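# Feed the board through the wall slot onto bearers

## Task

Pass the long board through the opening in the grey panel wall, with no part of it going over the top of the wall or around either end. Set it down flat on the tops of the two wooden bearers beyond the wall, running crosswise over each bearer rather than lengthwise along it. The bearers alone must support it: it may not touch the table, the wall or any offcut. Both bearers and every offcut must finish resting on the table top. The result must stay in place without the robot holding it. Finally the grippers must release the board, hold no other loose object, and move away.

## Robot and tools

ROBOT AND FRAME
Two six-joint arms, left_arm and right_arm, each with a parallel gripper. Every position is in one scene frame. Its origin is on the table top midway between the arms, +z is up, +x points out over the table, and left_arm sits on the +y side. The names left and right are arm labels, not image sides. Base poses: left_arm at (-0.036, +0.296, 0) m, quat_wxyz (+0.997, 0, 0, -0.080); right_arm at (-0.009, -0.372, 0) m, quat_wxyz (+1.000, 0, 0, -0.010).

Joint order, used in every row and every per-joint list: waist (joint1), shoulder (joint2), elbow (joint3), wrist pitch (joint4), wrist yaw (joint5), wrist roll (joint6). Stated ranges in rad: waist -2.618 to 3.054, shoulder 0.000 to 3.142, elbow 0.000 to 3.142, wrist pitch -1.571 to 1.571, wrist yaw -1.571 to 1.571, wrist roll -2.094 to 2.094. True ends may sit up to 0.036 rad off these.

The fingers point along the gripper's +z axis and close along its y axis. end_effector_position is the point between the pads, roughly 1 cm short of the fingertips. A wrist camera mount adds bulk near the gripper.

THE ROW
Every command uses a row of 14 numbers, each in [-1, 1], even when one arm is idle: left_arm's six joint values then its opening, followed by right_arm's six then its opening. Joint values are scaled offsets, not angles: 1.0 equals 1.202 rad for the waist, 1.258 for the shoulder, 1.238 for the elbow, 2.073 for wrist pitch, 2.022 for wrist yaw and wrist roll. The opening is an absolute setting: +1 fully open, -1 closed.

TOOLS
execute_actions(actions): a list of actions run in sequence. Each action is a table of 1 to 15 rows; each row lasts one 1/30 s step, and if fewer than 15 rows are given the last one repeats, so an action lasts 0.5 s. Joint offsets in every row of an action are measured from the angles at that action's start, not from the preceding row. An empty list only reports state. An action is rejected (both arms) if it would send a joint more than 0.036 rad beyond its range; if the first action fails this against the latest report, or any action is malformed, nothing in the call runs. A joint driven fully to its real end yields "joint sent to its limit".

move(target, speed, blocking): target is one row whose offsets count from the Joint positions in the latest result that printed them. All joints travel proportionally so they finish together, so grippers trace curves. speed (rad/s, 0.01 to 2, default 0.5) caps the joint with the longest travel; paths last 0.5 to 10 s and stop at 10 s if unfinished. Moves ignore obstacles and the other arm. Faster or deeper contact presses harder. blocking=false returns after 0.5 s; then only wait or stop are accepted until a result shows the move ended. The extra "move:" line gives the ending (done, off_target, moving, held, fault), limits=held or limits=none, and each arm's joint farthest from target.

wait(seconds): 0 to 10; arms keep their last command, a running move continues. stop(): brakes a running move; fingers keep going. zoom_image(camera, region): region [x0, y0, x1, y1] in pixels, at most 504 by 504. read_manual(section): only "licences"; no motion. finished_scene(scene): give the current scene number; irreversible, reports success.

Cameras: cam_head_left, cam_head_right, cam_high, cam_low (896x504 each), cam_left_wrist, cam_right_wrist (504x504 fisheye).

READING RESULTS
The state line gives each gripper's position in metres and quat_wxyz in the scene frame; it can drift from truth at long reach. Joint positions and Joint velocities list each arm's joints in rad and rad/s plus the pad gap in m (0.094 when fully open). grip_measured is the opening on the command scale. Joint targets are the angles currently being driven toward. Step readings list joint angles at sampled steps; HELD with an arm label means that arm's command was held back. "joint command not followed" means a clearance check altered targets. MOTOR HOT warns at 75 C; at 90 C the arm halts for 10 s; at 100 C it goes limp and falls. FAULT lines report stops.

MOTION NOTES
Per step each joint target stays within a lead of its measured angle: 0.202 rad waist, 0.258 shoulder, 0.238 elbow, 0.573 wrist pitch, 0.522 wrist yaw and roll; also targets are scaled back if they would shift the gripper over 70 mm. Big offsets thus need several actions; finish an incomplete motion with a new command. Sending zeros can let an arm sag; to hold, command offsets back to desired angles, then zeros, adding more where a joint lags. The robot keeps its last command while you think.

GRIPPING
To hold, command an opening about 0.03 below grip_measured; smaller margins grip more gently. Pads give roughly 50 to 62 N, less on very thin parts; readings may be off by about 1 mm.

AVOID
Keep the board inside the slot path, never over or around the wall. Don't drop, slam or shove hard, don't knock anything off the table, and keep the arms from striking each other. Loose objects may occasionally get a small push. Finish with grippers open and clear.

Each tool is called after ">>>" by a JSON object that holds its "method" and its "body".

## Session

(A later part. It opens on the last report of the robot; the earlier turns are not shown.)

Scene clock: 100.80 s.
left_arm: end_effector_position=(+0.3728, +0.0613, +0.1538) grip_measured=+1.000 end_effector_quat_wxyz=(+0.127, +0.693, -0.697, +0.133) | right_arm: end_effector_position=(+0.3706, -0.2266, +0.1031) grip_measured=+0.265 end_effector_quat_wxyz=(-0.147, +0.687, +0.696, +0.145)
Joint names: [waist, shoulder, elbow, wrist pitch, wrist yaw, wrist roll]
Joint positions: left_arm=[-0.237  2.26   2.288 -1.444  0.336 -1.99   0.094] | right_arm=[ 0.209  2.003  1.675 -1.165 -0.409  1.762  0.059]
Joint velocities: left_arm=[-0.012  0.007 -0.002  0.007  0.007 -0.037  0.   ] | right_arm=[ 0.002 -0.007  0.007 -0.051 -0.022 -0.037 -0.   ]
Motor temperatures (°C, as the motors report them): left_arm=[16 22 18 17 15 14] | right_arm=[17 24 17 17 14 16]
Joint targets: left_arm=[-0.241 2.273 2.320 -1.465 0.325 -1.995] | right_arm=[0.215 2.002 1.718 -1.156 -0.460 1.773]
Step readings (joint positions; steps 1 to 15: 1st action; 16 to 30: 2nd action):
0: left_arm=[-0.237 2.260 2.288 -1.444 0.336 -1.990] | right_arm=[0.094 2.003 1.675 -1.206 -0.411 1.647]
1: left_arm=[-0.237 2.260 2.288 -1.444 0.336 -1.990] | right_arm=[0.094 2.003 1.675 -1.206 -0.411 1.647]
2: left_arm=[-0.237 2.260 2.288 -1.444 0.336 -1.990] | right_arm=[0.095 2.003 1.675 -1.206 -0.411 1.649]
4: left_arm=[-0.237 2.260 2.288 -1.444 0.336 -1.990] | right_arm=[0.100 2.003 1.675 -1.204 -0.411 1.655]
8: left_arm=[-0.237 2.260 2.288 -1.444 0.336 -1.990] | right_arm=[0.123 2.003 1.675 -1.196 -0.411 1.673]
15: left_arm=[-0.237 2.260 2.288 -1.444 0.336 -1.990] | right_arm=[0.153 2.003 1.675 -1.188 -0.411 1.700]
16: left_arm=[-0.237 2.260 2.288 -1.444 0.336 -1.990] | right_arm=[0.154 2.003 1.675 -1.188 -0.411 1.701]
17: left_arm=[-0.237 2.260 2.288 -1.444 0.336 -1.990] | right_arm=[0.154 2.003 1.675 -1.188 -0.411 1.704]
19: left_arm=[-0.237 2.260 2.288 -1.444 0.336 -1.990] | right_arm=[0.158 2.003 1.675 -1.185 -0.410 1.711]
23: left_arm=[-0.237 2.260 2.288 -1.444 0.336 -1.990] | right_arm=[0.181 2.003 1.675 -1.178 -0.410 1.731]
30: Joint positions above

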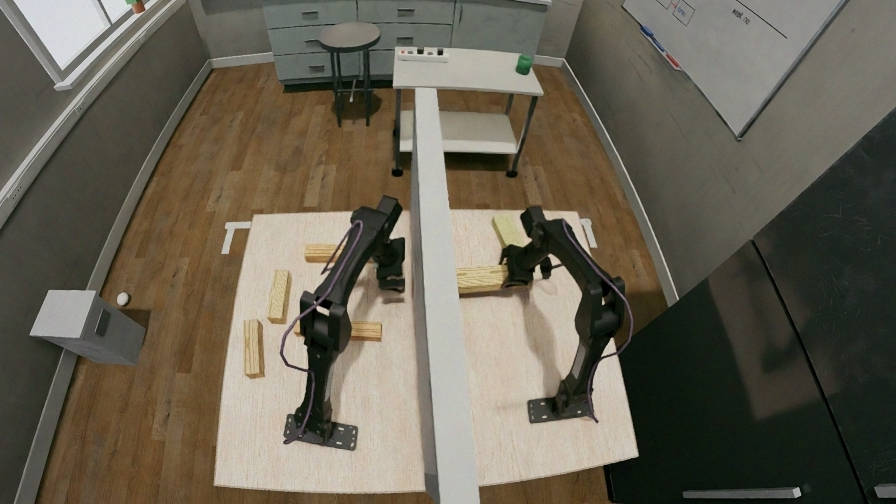

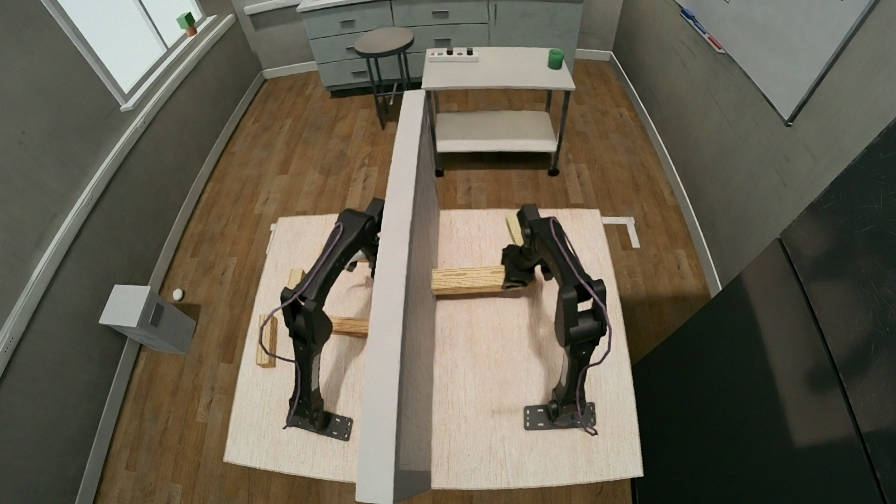

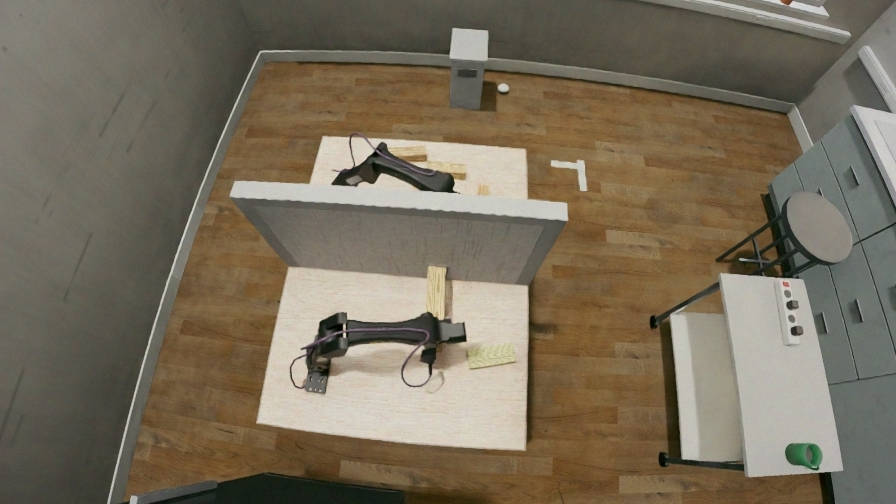

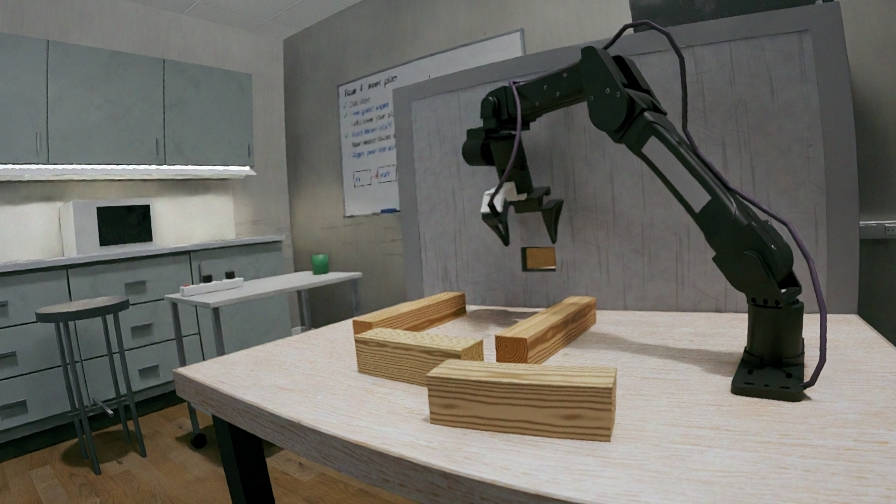

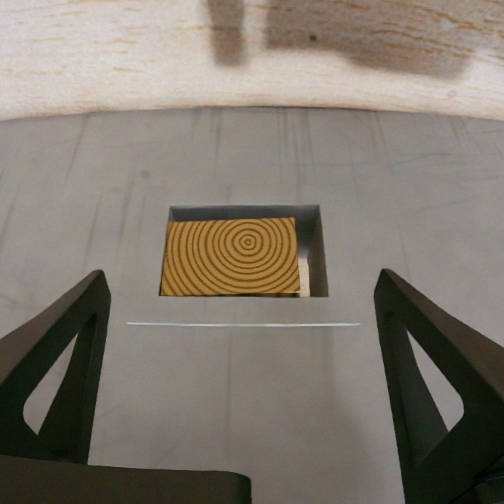

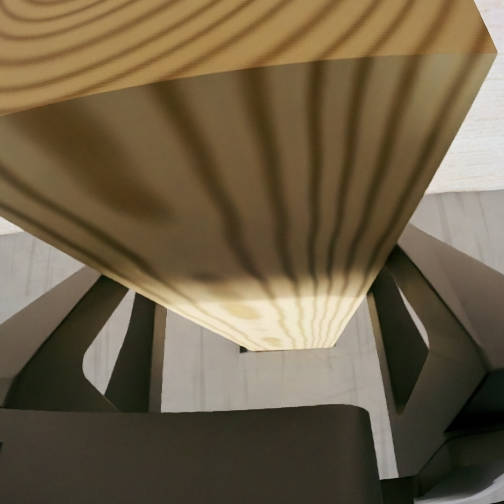

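>>> {"method": "execute_actions", "body": {"actions": [[[-0.0033,0.0103,0.0258,-0.0101,-0.0054,-0.0025,1,0.0100,0.0023,0.0375,0.0057,-0.0240,0.0185,0.15],[-0.0033,0.0103,0.0258,-0.0101,-0.0054,-0.0025,1,0.0158,0.0046,0.0402,0.0071,-0.0232,0.0221,0.15],[-0.0033,0.0103,0.0258,-0.0101,-0.0054,-0.0025,1,0.0215,0.0069,0.0430,0.0085,-0.0225,0.0258,0.15],[-0.0033,0.0103,0.0258,-0.0101,-0.0054,-0.0025,1,0.0273,0.0092,0.0457,0.0099,-0.0217,0.0294,0.15],[-0.0033,0.0103,0.0258,-0.0101,-0.0054,-0.0025,1,0.0331,0.0115,0.0485,0.0113,-0.0210,0.0331,0.15],[-0.0033,0.0103,0.0258,-0.0101,-0.0054,-0.0025,1,0.0389,0.0138,0.0512,0.0127,-0.0203,0.0368,0.15],[-0.0033,0.0103,0.0258,-0.0101,-0.0054,-0.0025,1,0.0447,0.0161,0.0540,0.0141,-0.0195,0.0404,0.15],[-0.0033,0.0103,0.0258,-0.0101,-0.0054,-0.0025,1,0.0504,0.0184,0.0567,0.0155,-0.0188,0.0441,0.15],[-0.0033,0.0103,0.0258,-0.0101,-0.0054,-0.0025,1,0.0562,0.0207,0.0595,0.0169,-0.0180,0.0477,0.15],[-0.0033,0.0103,0.0258,-0.0101,-0.0054,-0.0025,1,0.0620,0.0231,0.0622,0.0183,-0.0173,0.0514,0.15]]]}}

Scene clock: 101.90 s.
left_arm: end_effector_position=(+0.3728, +0.0613, +0.1538) grip_measured=+1.000 end_effector_quat_wxyz=(+0.127, +0.693, -0.697, +0.133) | right_arm: end_effector_position=(+0.3713, -0.1967, +0.0980) grip_measured=+0.265 end_effector_quat_wxyz=(-0.150, +0.691, +0.693, +0.139)
Joint names: [waist, shoulder, elbow, wrist pitch, wrist yaw, wrist roll]
Joint positions: left_arm=[-0.237  2.26   2.288 -1.444  0.336 -1.99   0.094] | right_arm=[ 0.283  2.039  1.707 -1.143 -0.402  1.849  0.059]
Joint velocities: left_arm=[-0.007 -0.007  0.007  0.007  0.081 -0.007  0.   ] | right_arm=[ 0.022 -0.017 -0.002  0.022  0.037  0.051 -0.   ]
Motor temperatures (°C, as the motors report them): left_arm=[16 22 18 17 15 14] | right_arm=[17 24 17 17 14 16]
Joint targets: left_arm=[-0.241 2.273 2.320 -1.465 0.325 -1.995] | right_arm=[0.283 2.032 1.752 -1.127 -0.444 1.866]
Step readings (joint positions):
0: left_arm=[-0.237 2.260 2.288 -1.444 0.336 -1.990] | right_arm=[0.209 2.003 1.675 -1.165 -0.409 1.764]
1: left_arm=[-0.237 2.260 2.288 -1.444 0.336 -1.990] | right_arm=[0.209 2.003 1.675 -1.165 -0.408 1.767]
2: left_arm=[-0.237 2.260 2.288 -1.444 0.336 -1.990] | right_arm=[0.210 2.004 1.675 -1.165 -0.407 1.774]
4: left_arm=[-0.237 2.260 2.288 -1.444 0.336 -1.990] | right_arm=[0.215 2.010 1.680 -1.164 -0.406 1.787]
8: left_arm=[-0.237 2.260 2.288 -1.444 0.336 -1.990] | right_arm=[0.244 2.026 1.695 -1.154 -0.403 1.815]
15: Joint positions above

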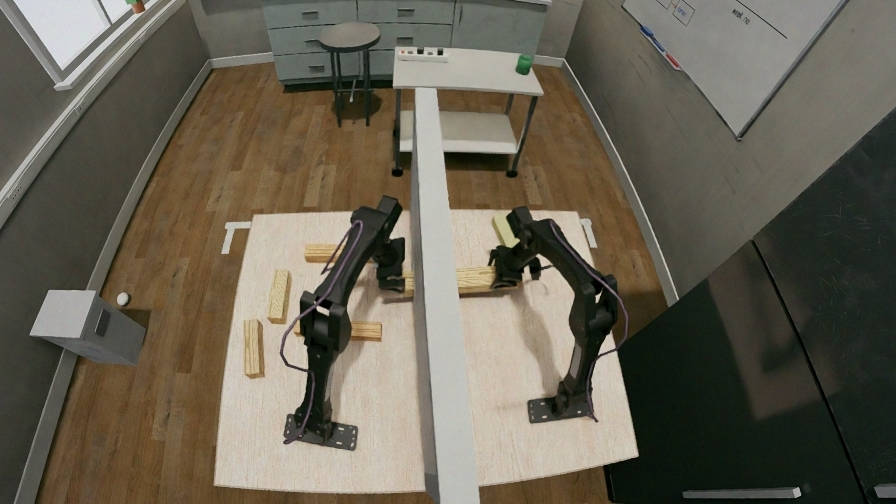

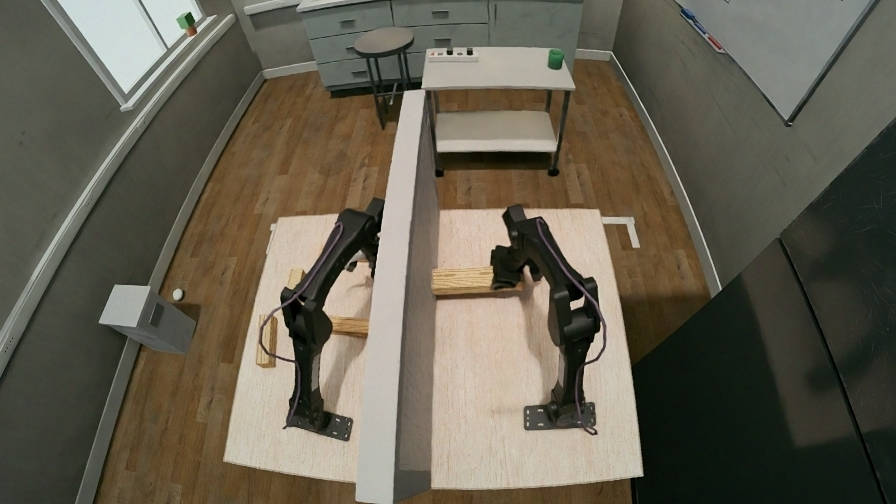

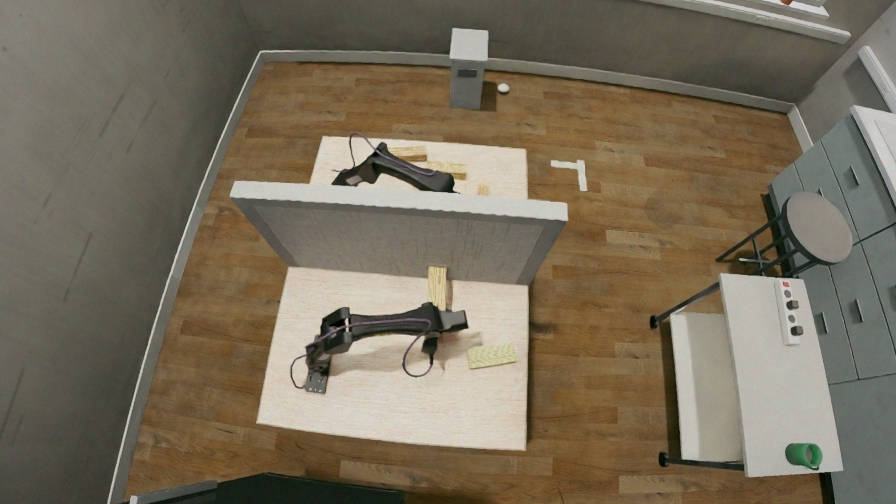

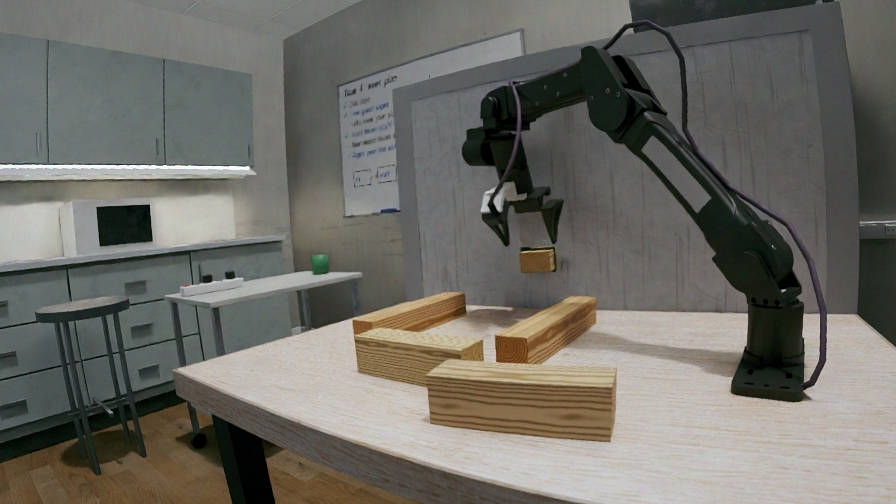

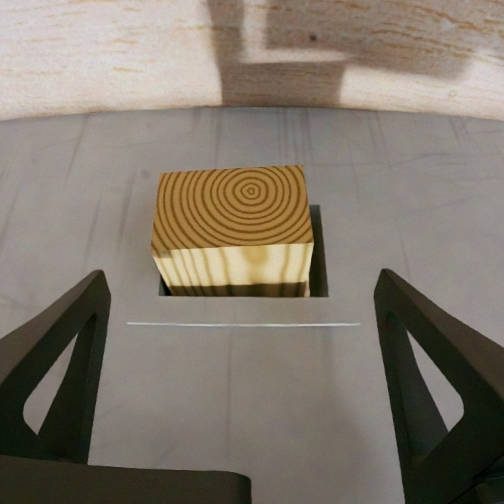

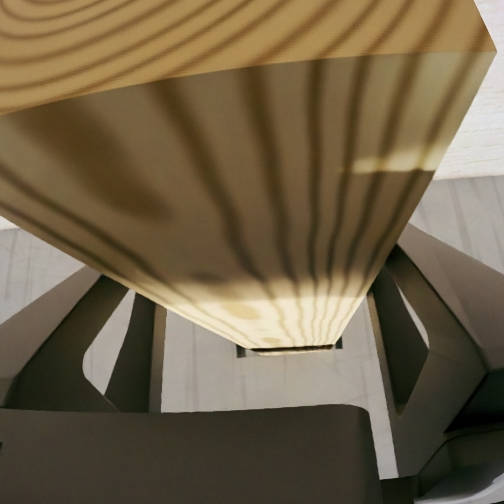

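>>> {"method": "execute_actions", "body": {"actions": [[[-0.0033,0.0103,0.0258,-0.0101,-0.0054,-0.0025,1,0.0081,-0.0041,0.0444,0.0097,-0.0204,0.0159,0.15],[-0.0033,0.0103,0.0258,-0.0101,-0.0054,-0.0025,1,0.0136,-0.0026,0.0468,0.0106,-0.0199,0.0193,0.15],[-0.0033,0.0103,0.0258,-0.0101,-0.0054,-0.0025,1,0.0192,-0.0011,0.0493,0.0116,-0.0195,0.0228,0.15],[-0.0033,0.0103,0.0258,-0.0101,-0.0054,-0.0025,1,0.0248,0.0004,0.0517,0.0125,-0.0190,0.0262,0.15],[-0.0033,0.0103,0.0258,-0.0101,-0.0054,-0.0025,1,0.0304,0.0020,0.0541,0.0135,-0.0186,0.0297,0.15],[-0.0033,0.0103,0.0258,-0.0101,-0.0054,-0.0025,1,0.0359,0.0035,0.0565,0.0145,-0.0181,0.0332,0.15],[-0.0033,0.0103,0.0258,-0.0101,-0.0054,-0.0025,1,0.0415,0.0050,0.0589,0.0154,-0.0177,0.0366,0.15],[-0.0033,0.0103,0.0258,-0.0101,-0.0054,-0.0025,1,0.0471,0.0065,0.0614,0.0164,-0.0172,0.0401,0.15],[-0.0033,0.0103,0.0258,-0.0101,-0.0054,-0.0025,1,0.0526,0.0080,0.0638,0.0173,-0.0168,0.0435,0.15],[-0.0033,0.0103,0.0258,-0.0101,-0.0054,-0.0025,1,0.0582,0.0095,0.0662,0.0183,-0.0163,0.0470,0.15]]]}}

Scene clock: 102.97 s.
left_arm: end_effector_position=(+0.3728, +0.0613, +0.1538) grip_measured=+1.000 end_effector_quat_wxyz=(+0.127, +0.693, -0.697, +0.133) | right_arm: end_effector_position=(+0.3717, -0.1680, +0.1010) grip_measured=+0.265 end_effector_quat_wxyz=(-0.148, +0.692, +0.692, +0.143)
Joint names: [waist, shoulder, elbow, wrist pitch, wrist yaw, wrist roll]
Joint positions: left_arm=[-0.237  2.26   2.288 -1.444  0.336 -1.99   0.094] | right_arm=[ 0.352  2.056  1.743 -1.123 -0.392  1.928  0.059]
Joint velocities: left_arm=[-0.002  0.017  0.007 -0.037 -0.022  0.095  0.   ] | right_arm=[-0.012  0.022  0.002 -0.022 -0.007  0.095  0.   ]
Motor temperatures (°C, as the motors report them): left_arm=[16 22 18 17 15 14] | right_arm=[17 24 17 17 14 16]
Joint targets: left_arm=[-0.241 2.273 2.320 -1.465 0.325 -1.995] | right_arm=[0.353 2.050 1.788 -1.105 -0.435 1.944]
Step readings (joint positions):
0: left_arm=[-0.237 2.260 2.288 -1.444 0.336 -1.990] | right_arm=[0.283 2.039 1.707 -1.142 -0.400 1.859]
1: left_arm=[-0.237 2.260 2.288 -1.444 0.336 -1.990] | right_arm=[0.283 2.039 1.707 -1.141 -0.400 1.861]
2: left_arm=[-0.237 2.260 2.288 -1.444 0.336 -1.990] | right_arm=[0.284 2.039 1.707 -1.141 -0.400 1.865]
4: left_arm=[-0.237 2.260 2.288 -1.444 0.336 -1.990] | right_arm=[0.288 2.041 1.714 -1.141 -0.396 1.875]
8: left_arm=[-0.237 2.260 2.288 -1.444 0.336 -1.990] | right_arm=[0.313 2.049 1.733 -1.131 -0.393 1.898]
15: Joint positions above

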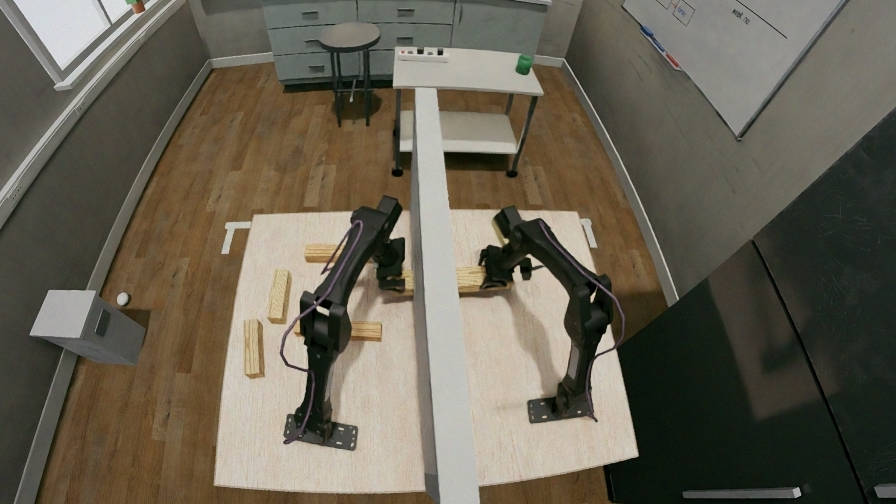

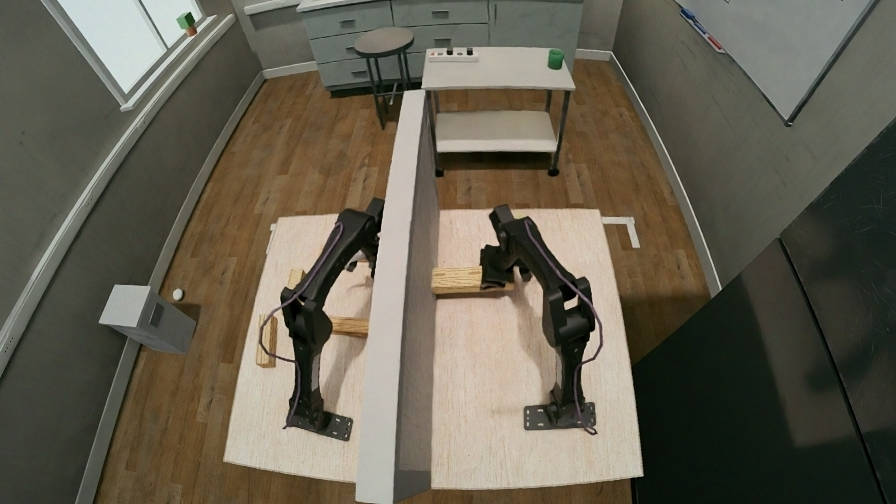

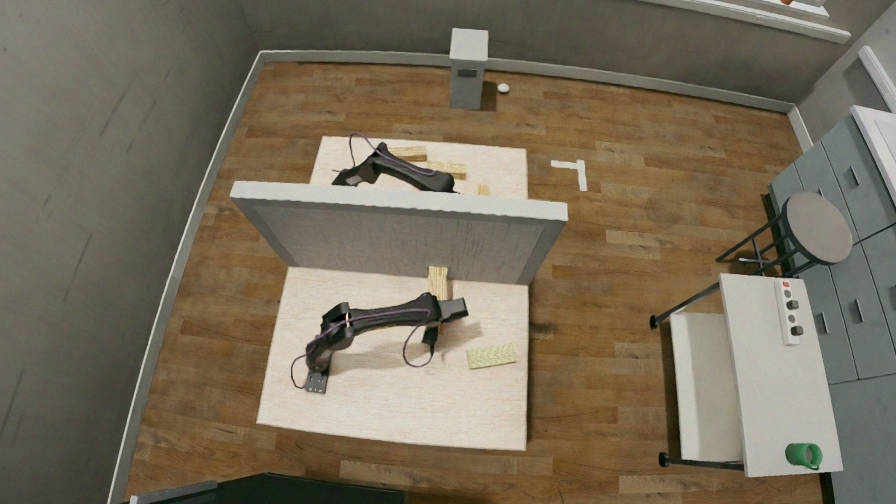

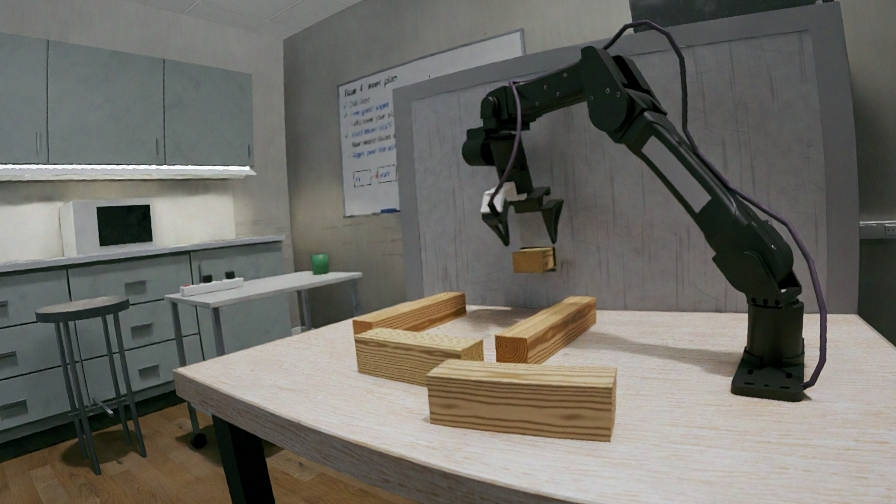

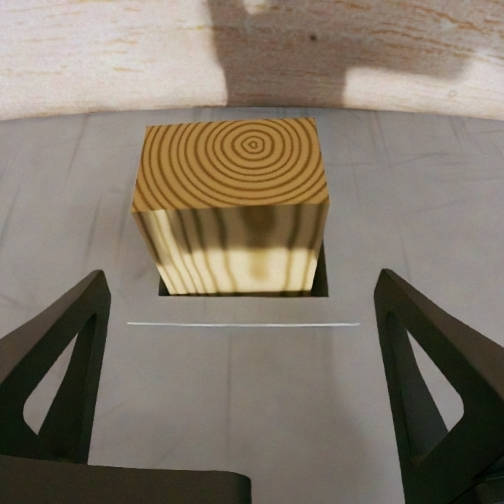

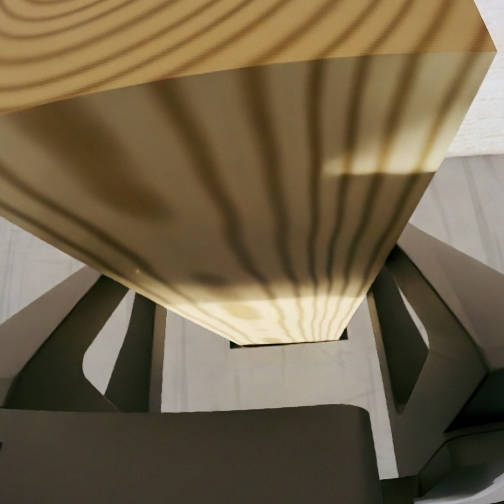

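>>> {"method": "execute_actions", "body": {"actions": [[[-0.0033,0.0103,0.0258,-0.0101,-0.0054,-0.0025,1,0.0073,-0.0019,0.0403,0.0096,-0.0206,0.0132,0.15],[-0.0033,0.0103,0.0258,-0.0101,-0.0054,-0.0025,1,0.0128,0.0011,0.0444,0.0104,-0.0199,0.0164,0.15],[-0.0033,0.0103,0.0258,-0.0101,-0.0054,-0.0025,1,0.0184,0.0040,0.0484,0.0113,-0.0192,0.0197,0.15],[-0.0033,0.0103,0.0258,-0.0101,-0.0054,-0.0025,1,0.0240,0.0070,0.0525,0.0122,-0.0185,0.0229,0.15],[-0.0033,0.0103,0.0258,-0.0101,-0.0054,-0.0025,1,0.0296,0.0099,0.0565,0.0131,-0.0178,0.0262,0.15],[-0.0033,0.0103,0.0258,-0.0101,-0.0054,-0.0025,1,0.0351,0.0128,0.0605,0.0139,-0.0172,0.0295,0.15],[-0.0033,0.0103,0.0258,-0.0101,-0.0054,-0.0025,1,0.0407,0.0158,0.0646,0.0148,-0.0165,0.0327,0.15],[-0.0033,0.0103,0.0258,-0.0101,-0.0054,-0.0025,1,0.0463,0.0187,0.0686,0.0157,-0.0158,0.0360,0.15],[-0.0033,0.0103,0.0258,-0.0101,-0.0054,-0.0025,1,0.0518,0.0217,0.0727,0.0165,-0.0151,0.0392,0.15],[-0.0033,0.0103,0.0258,-0.0101,-0.0054,-0.0025,1,0.0574,0.0246,0.0767,0.0174,-0.0144,0.0425,0.15]]]}}

Scene clock: 104.00 s.
left_arm: end_effector_position=(+0.3728, +0.0613, +0.1538) grip_measured=+1.000 end_effector_quat_wxyz=(+0.127, +0.693, -0.697, +0.133) | right_arm: end_effector_position=(+0.3715, -0.1379, +0.0987) grip_measured=+0.265 end_effector_quat_wxyz=(-0.148, +0.691, +0.693, +0.142)
Joint names: [waist, shoulder, elbow, wrist pitch, wrist yaw, wrist roll]
Joint positions: left_arm=[-0.237  2.26   2.288 -1.444  0.336 -1.99   0.094] | right_arm=[ 0.421  2.095  1.792 -1.107 -0.382  1.999  0.059]
Joint velocities: left_arm=[ 0.007 -0.007 -0.002 -0.007 -0.066 -0.007  0.   ] | right_arm=[ 0.022  0.012 -0.022 -0.007  0.022  0.066 -0.001]
Motor temperatures (°C, as the motors report them): left_arm=[16 22 18 17 15 14] | right_arm=[17 24 17 17 14 16]
Joint targets: left_arm=[-0.241 2.273 2.320 -1.465 0.325 -1.995] | right_arm=[0.421 2.087 1.838 -1.087 -0.421 2.014]
Step readings (joint positions):
0: left_arm=[-0.237 2.260 2.288 -1.444 0.336 -1.990] | right_arm=[0.352 2.057 1.743 -1.123 -0.391 1.938]
1: left_arm=[-0.237 2.260 2.288 -1.444 0.336 -1.990] | right_arm=[0.352 2.057 1.743 -1.123 -0.391 1.939]
2: left_arm=[-0.237 2.260 2.288 -1.444 0.336 -1.990] | right_arm=[0.352 2.057 1.743 -1.123 -0.391 1.942]
4: left_arm=[-0.237 2.260 2.288 -1.444 0.336 -1.990] | right_arm=[0.357 2.062 1.752 -1.123 -0.388 1.950]
8: left_arm=[-0.237 2.260 2.288 -1.444 0.336 -1.990] | right_arm=[0.381 2.079 1.776 -1.116 -0.383 1.972]
15: Joint positions above

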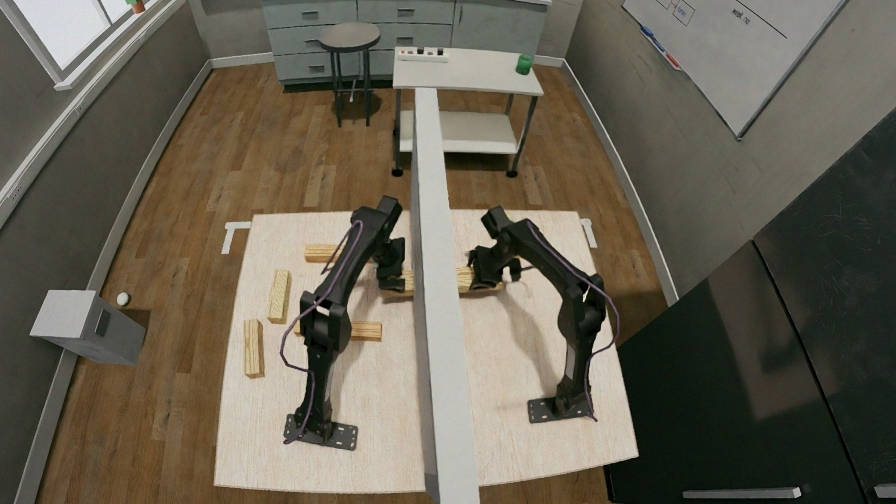

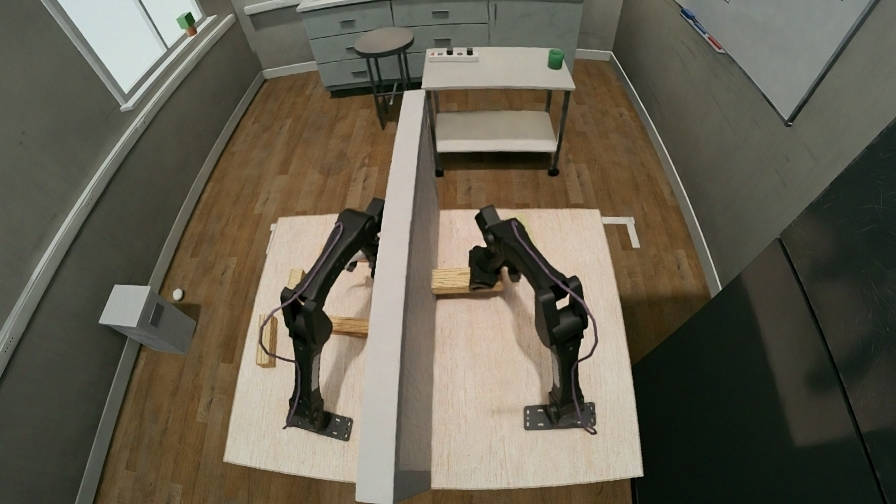

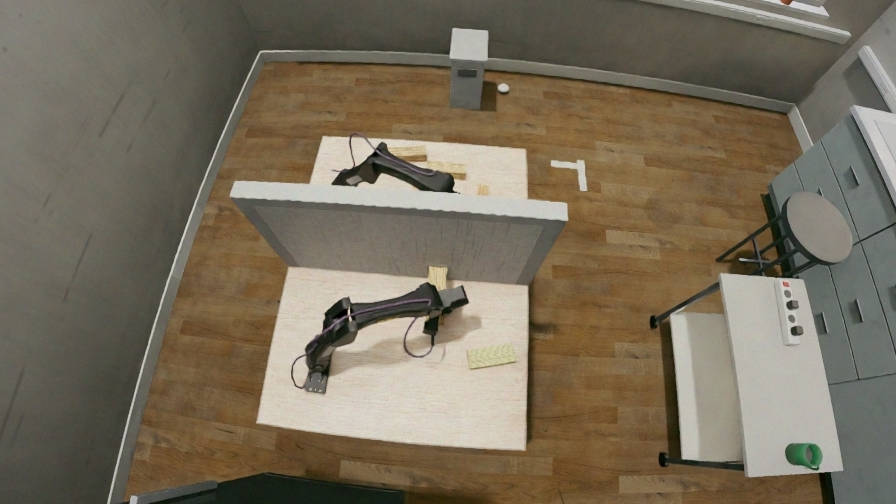

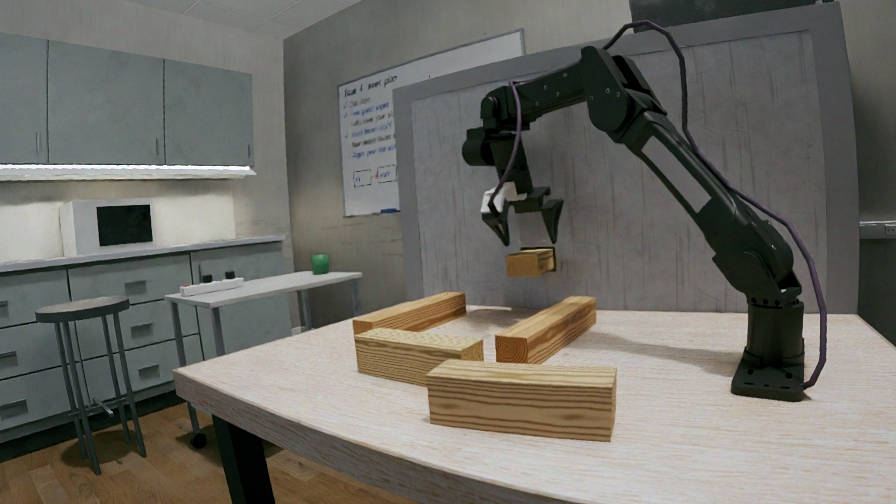

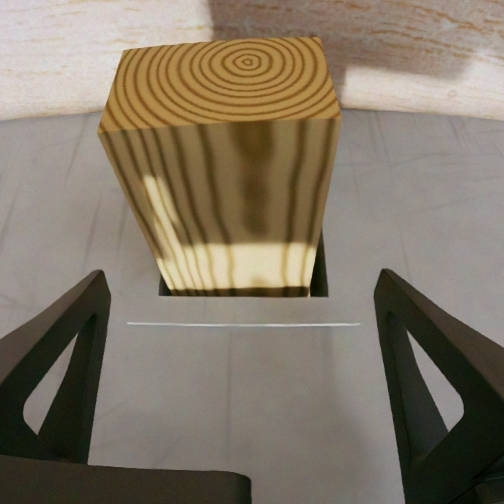

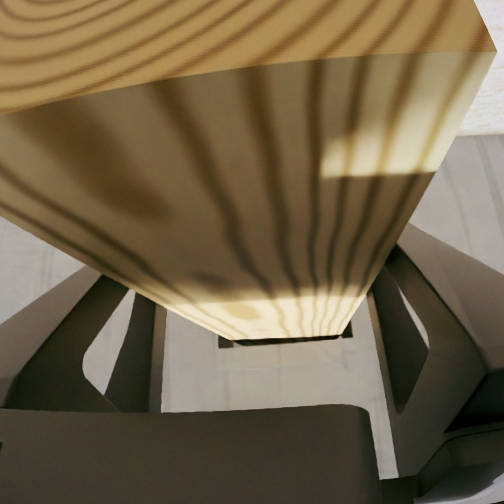

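>>> {"method": "execute_actions", "body": {"actions": [[[-0.0033,0.0103,0.0258,-0.0101,-0.0054,-0.0025,1,0.0061,-0.0021,0.0442,0.0101,-0.0186,0.0133,0.15],[-0.0033,0.0103,0.0258,-0.0101,-0.0054,-0.0025,1,0.0121,0.0022,0.0513,0.0101,-0.0178,0.0167,0.15],[-0.0033,0.0103,0.0258,-0.0101,-0.0054,-0.0025,1,0.0182,0.0065,0.0583,0.0101,-0.0171,0.0201,0.15],[-0.0033,0.0103,0.0258,-0.0101,-0.0054,-0.0025,1,0.0243,0.0108,0.0653,0.0101,-0.0163,0.0235,0.15],[-0.0033,0.0103,0.0258,-0.0101,-0.0054,-0.0025,1,0.0304,0.0151,0.0724,0.0101,-0.0156,0.0270,0.15],[-0.0033,0.0103,0.0258,-0.0101,-0.0054,-0.0025,1,0.0364,0.0193,0.0794,0.0101,-0.0149,0.0304,0.15],[-0.0033,0.0103,0.0258,-0.0101,-0.0054,-0.0025,1,0.0425,0.0236,0.0864,0.0101,-0.0141,0.0338,0.15],[-0.0033,0.0103,0.0258,-0.0101,-0.0054,-0.0025,1,0.0486,0.0279,0.0934,0.0101,-0.0134,0.0372,0.15],[-0.0033,0.0103,0.0258,-0.0101,-0.0054,-0.0025,1,0.0547,0.0322,0.1005,0.0101,-0.0126,0.0406,0.15],[-0.0033,0.0103,0.0258,-0.0101,-0.0054,-0.0025,1,0.0607,0.0365,0.1075,0.0101,-0.0119,0.0440,0.15]]]}}

Scene clock: 106.23 s.
left_arm: end_effector_position=(+0.3728, +0.0613, +0.1538) grip_measured=+1.000 end_effector_quat_wxyz=(+0.127, +0.693, -0.697, +0.133) | right_arm: end_effector_position=(+0.3724, -0.1027, +0.0997) grip_measured=+0.265 end_effector_quat_wxyz=(-0.146, +0.689, +0.695, +0.145)
Joint names: [waist, shoulder, elbow, wrist pitch, wrist yaw, wrist roll]
Joint positions: left_arm=[-0.237  2.26   2.288 -1.444  0.336 -1.99   0.094] | right_arm=[ 0.496  2.15   1.878 -1.105 -0.368  2.072  0.059]
Joint velocities: left_arm=[-0.007 -0.012  0.007 -0.007 -0.066 -0.037  0.   ] | right_arm=[ 0.022 -0.002  0.007  0.037 -0.051  0.022 -0.002]
Motor temperatures (°C, as the motors report them): left_arm=[16 22 18 17 15 14] | right_arm=[17 24 17 17 14 16]
Joint targets: left_arm=[-0.241 2.273 2.320 -1.465 0.325 -1.995] | right_arm=[0.494 2.141 1.925 -1.086 -0.406 2.088]
Step readings (joint positions):
0: left_arm=[-0.237 2.260 2.288 -1.444 0.336 -1.990] | right_arm=[0.421 2.095 1.792 -1.107 -0.380 2.008]
1: left_arm=[-0.237 2.260 2.288 -1.444 0.336 -1.990] | right_arm=[0.421 2.095 1.792 -1.107 -0.380 2.010]
2: left_arm=[-0.237 2.260 2.288 -1.444 0.336 -1.990] | right_arm=[0.422 2.097 1.795 -1.109 -0.379 2.012]
4: left_arm=[-0.237 2.260 2.288 -1.444 0.336 -1.990] | right_arm=[0.426 2.106 1.811 -1.110 -0.375 2.021]
8: left_arm=[-0.237 2.260 2.288 -1.444 0.336 -1.990] | right_arm=[0.451 2.128 1.847 -1.110 -0.370 2.041]
15: Joint positions above

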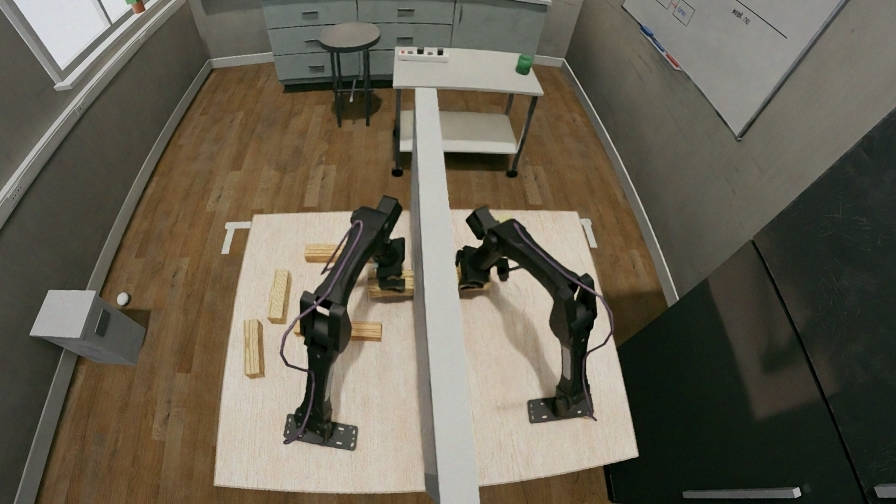

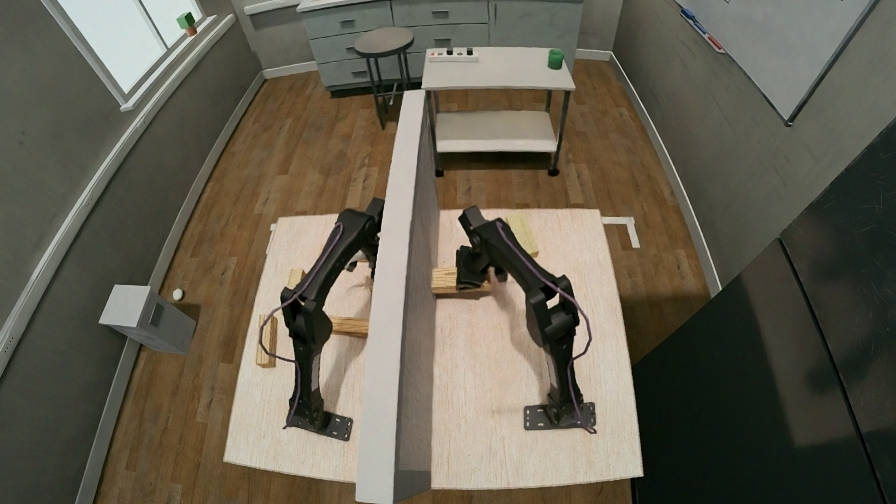

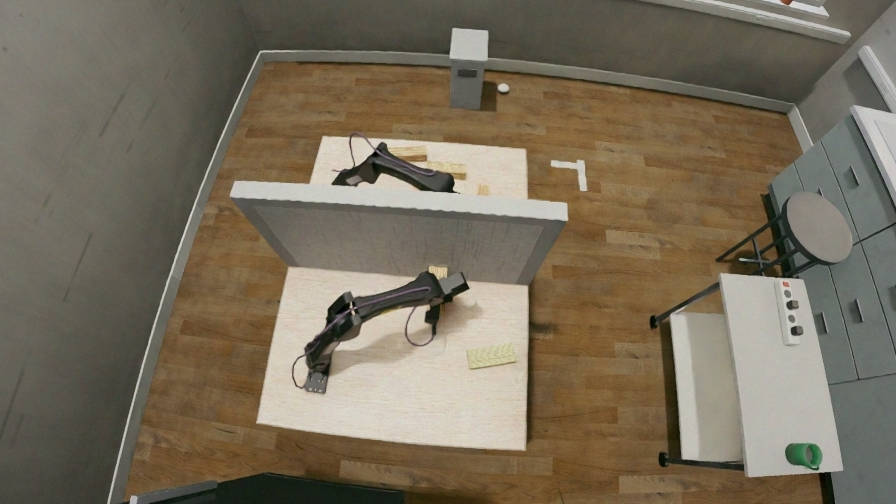

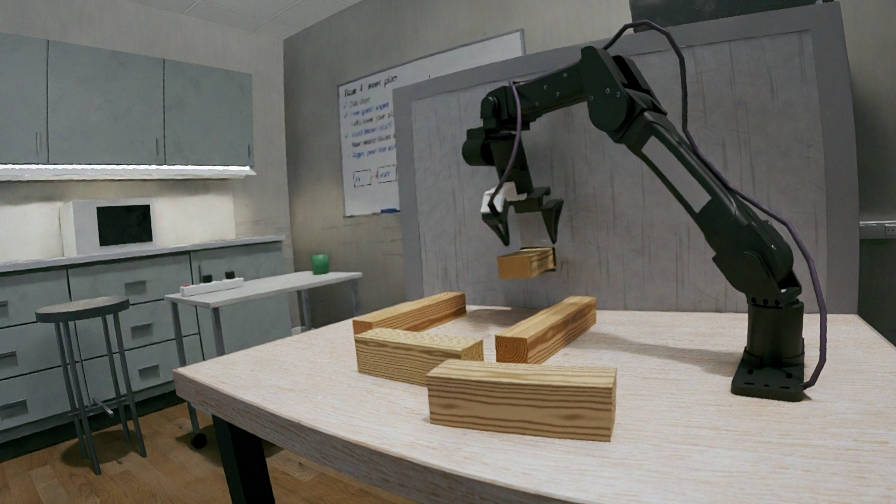

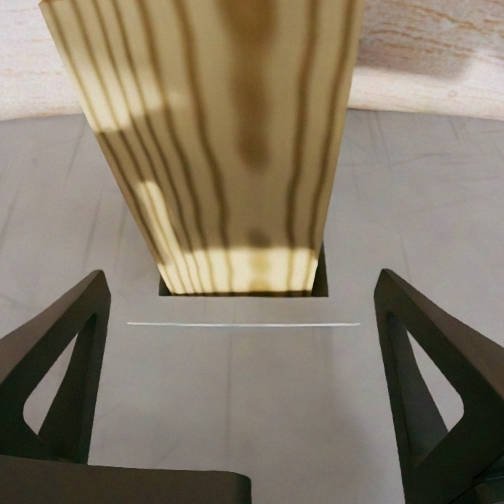

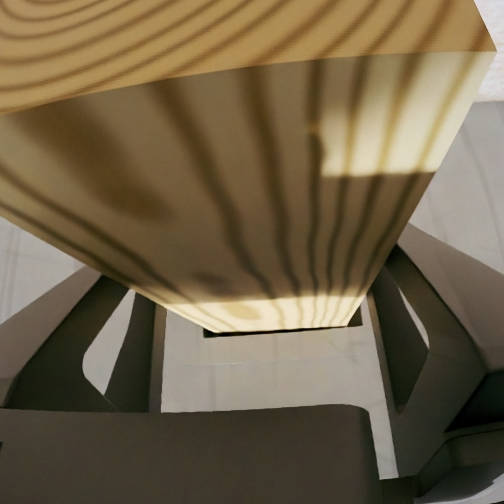

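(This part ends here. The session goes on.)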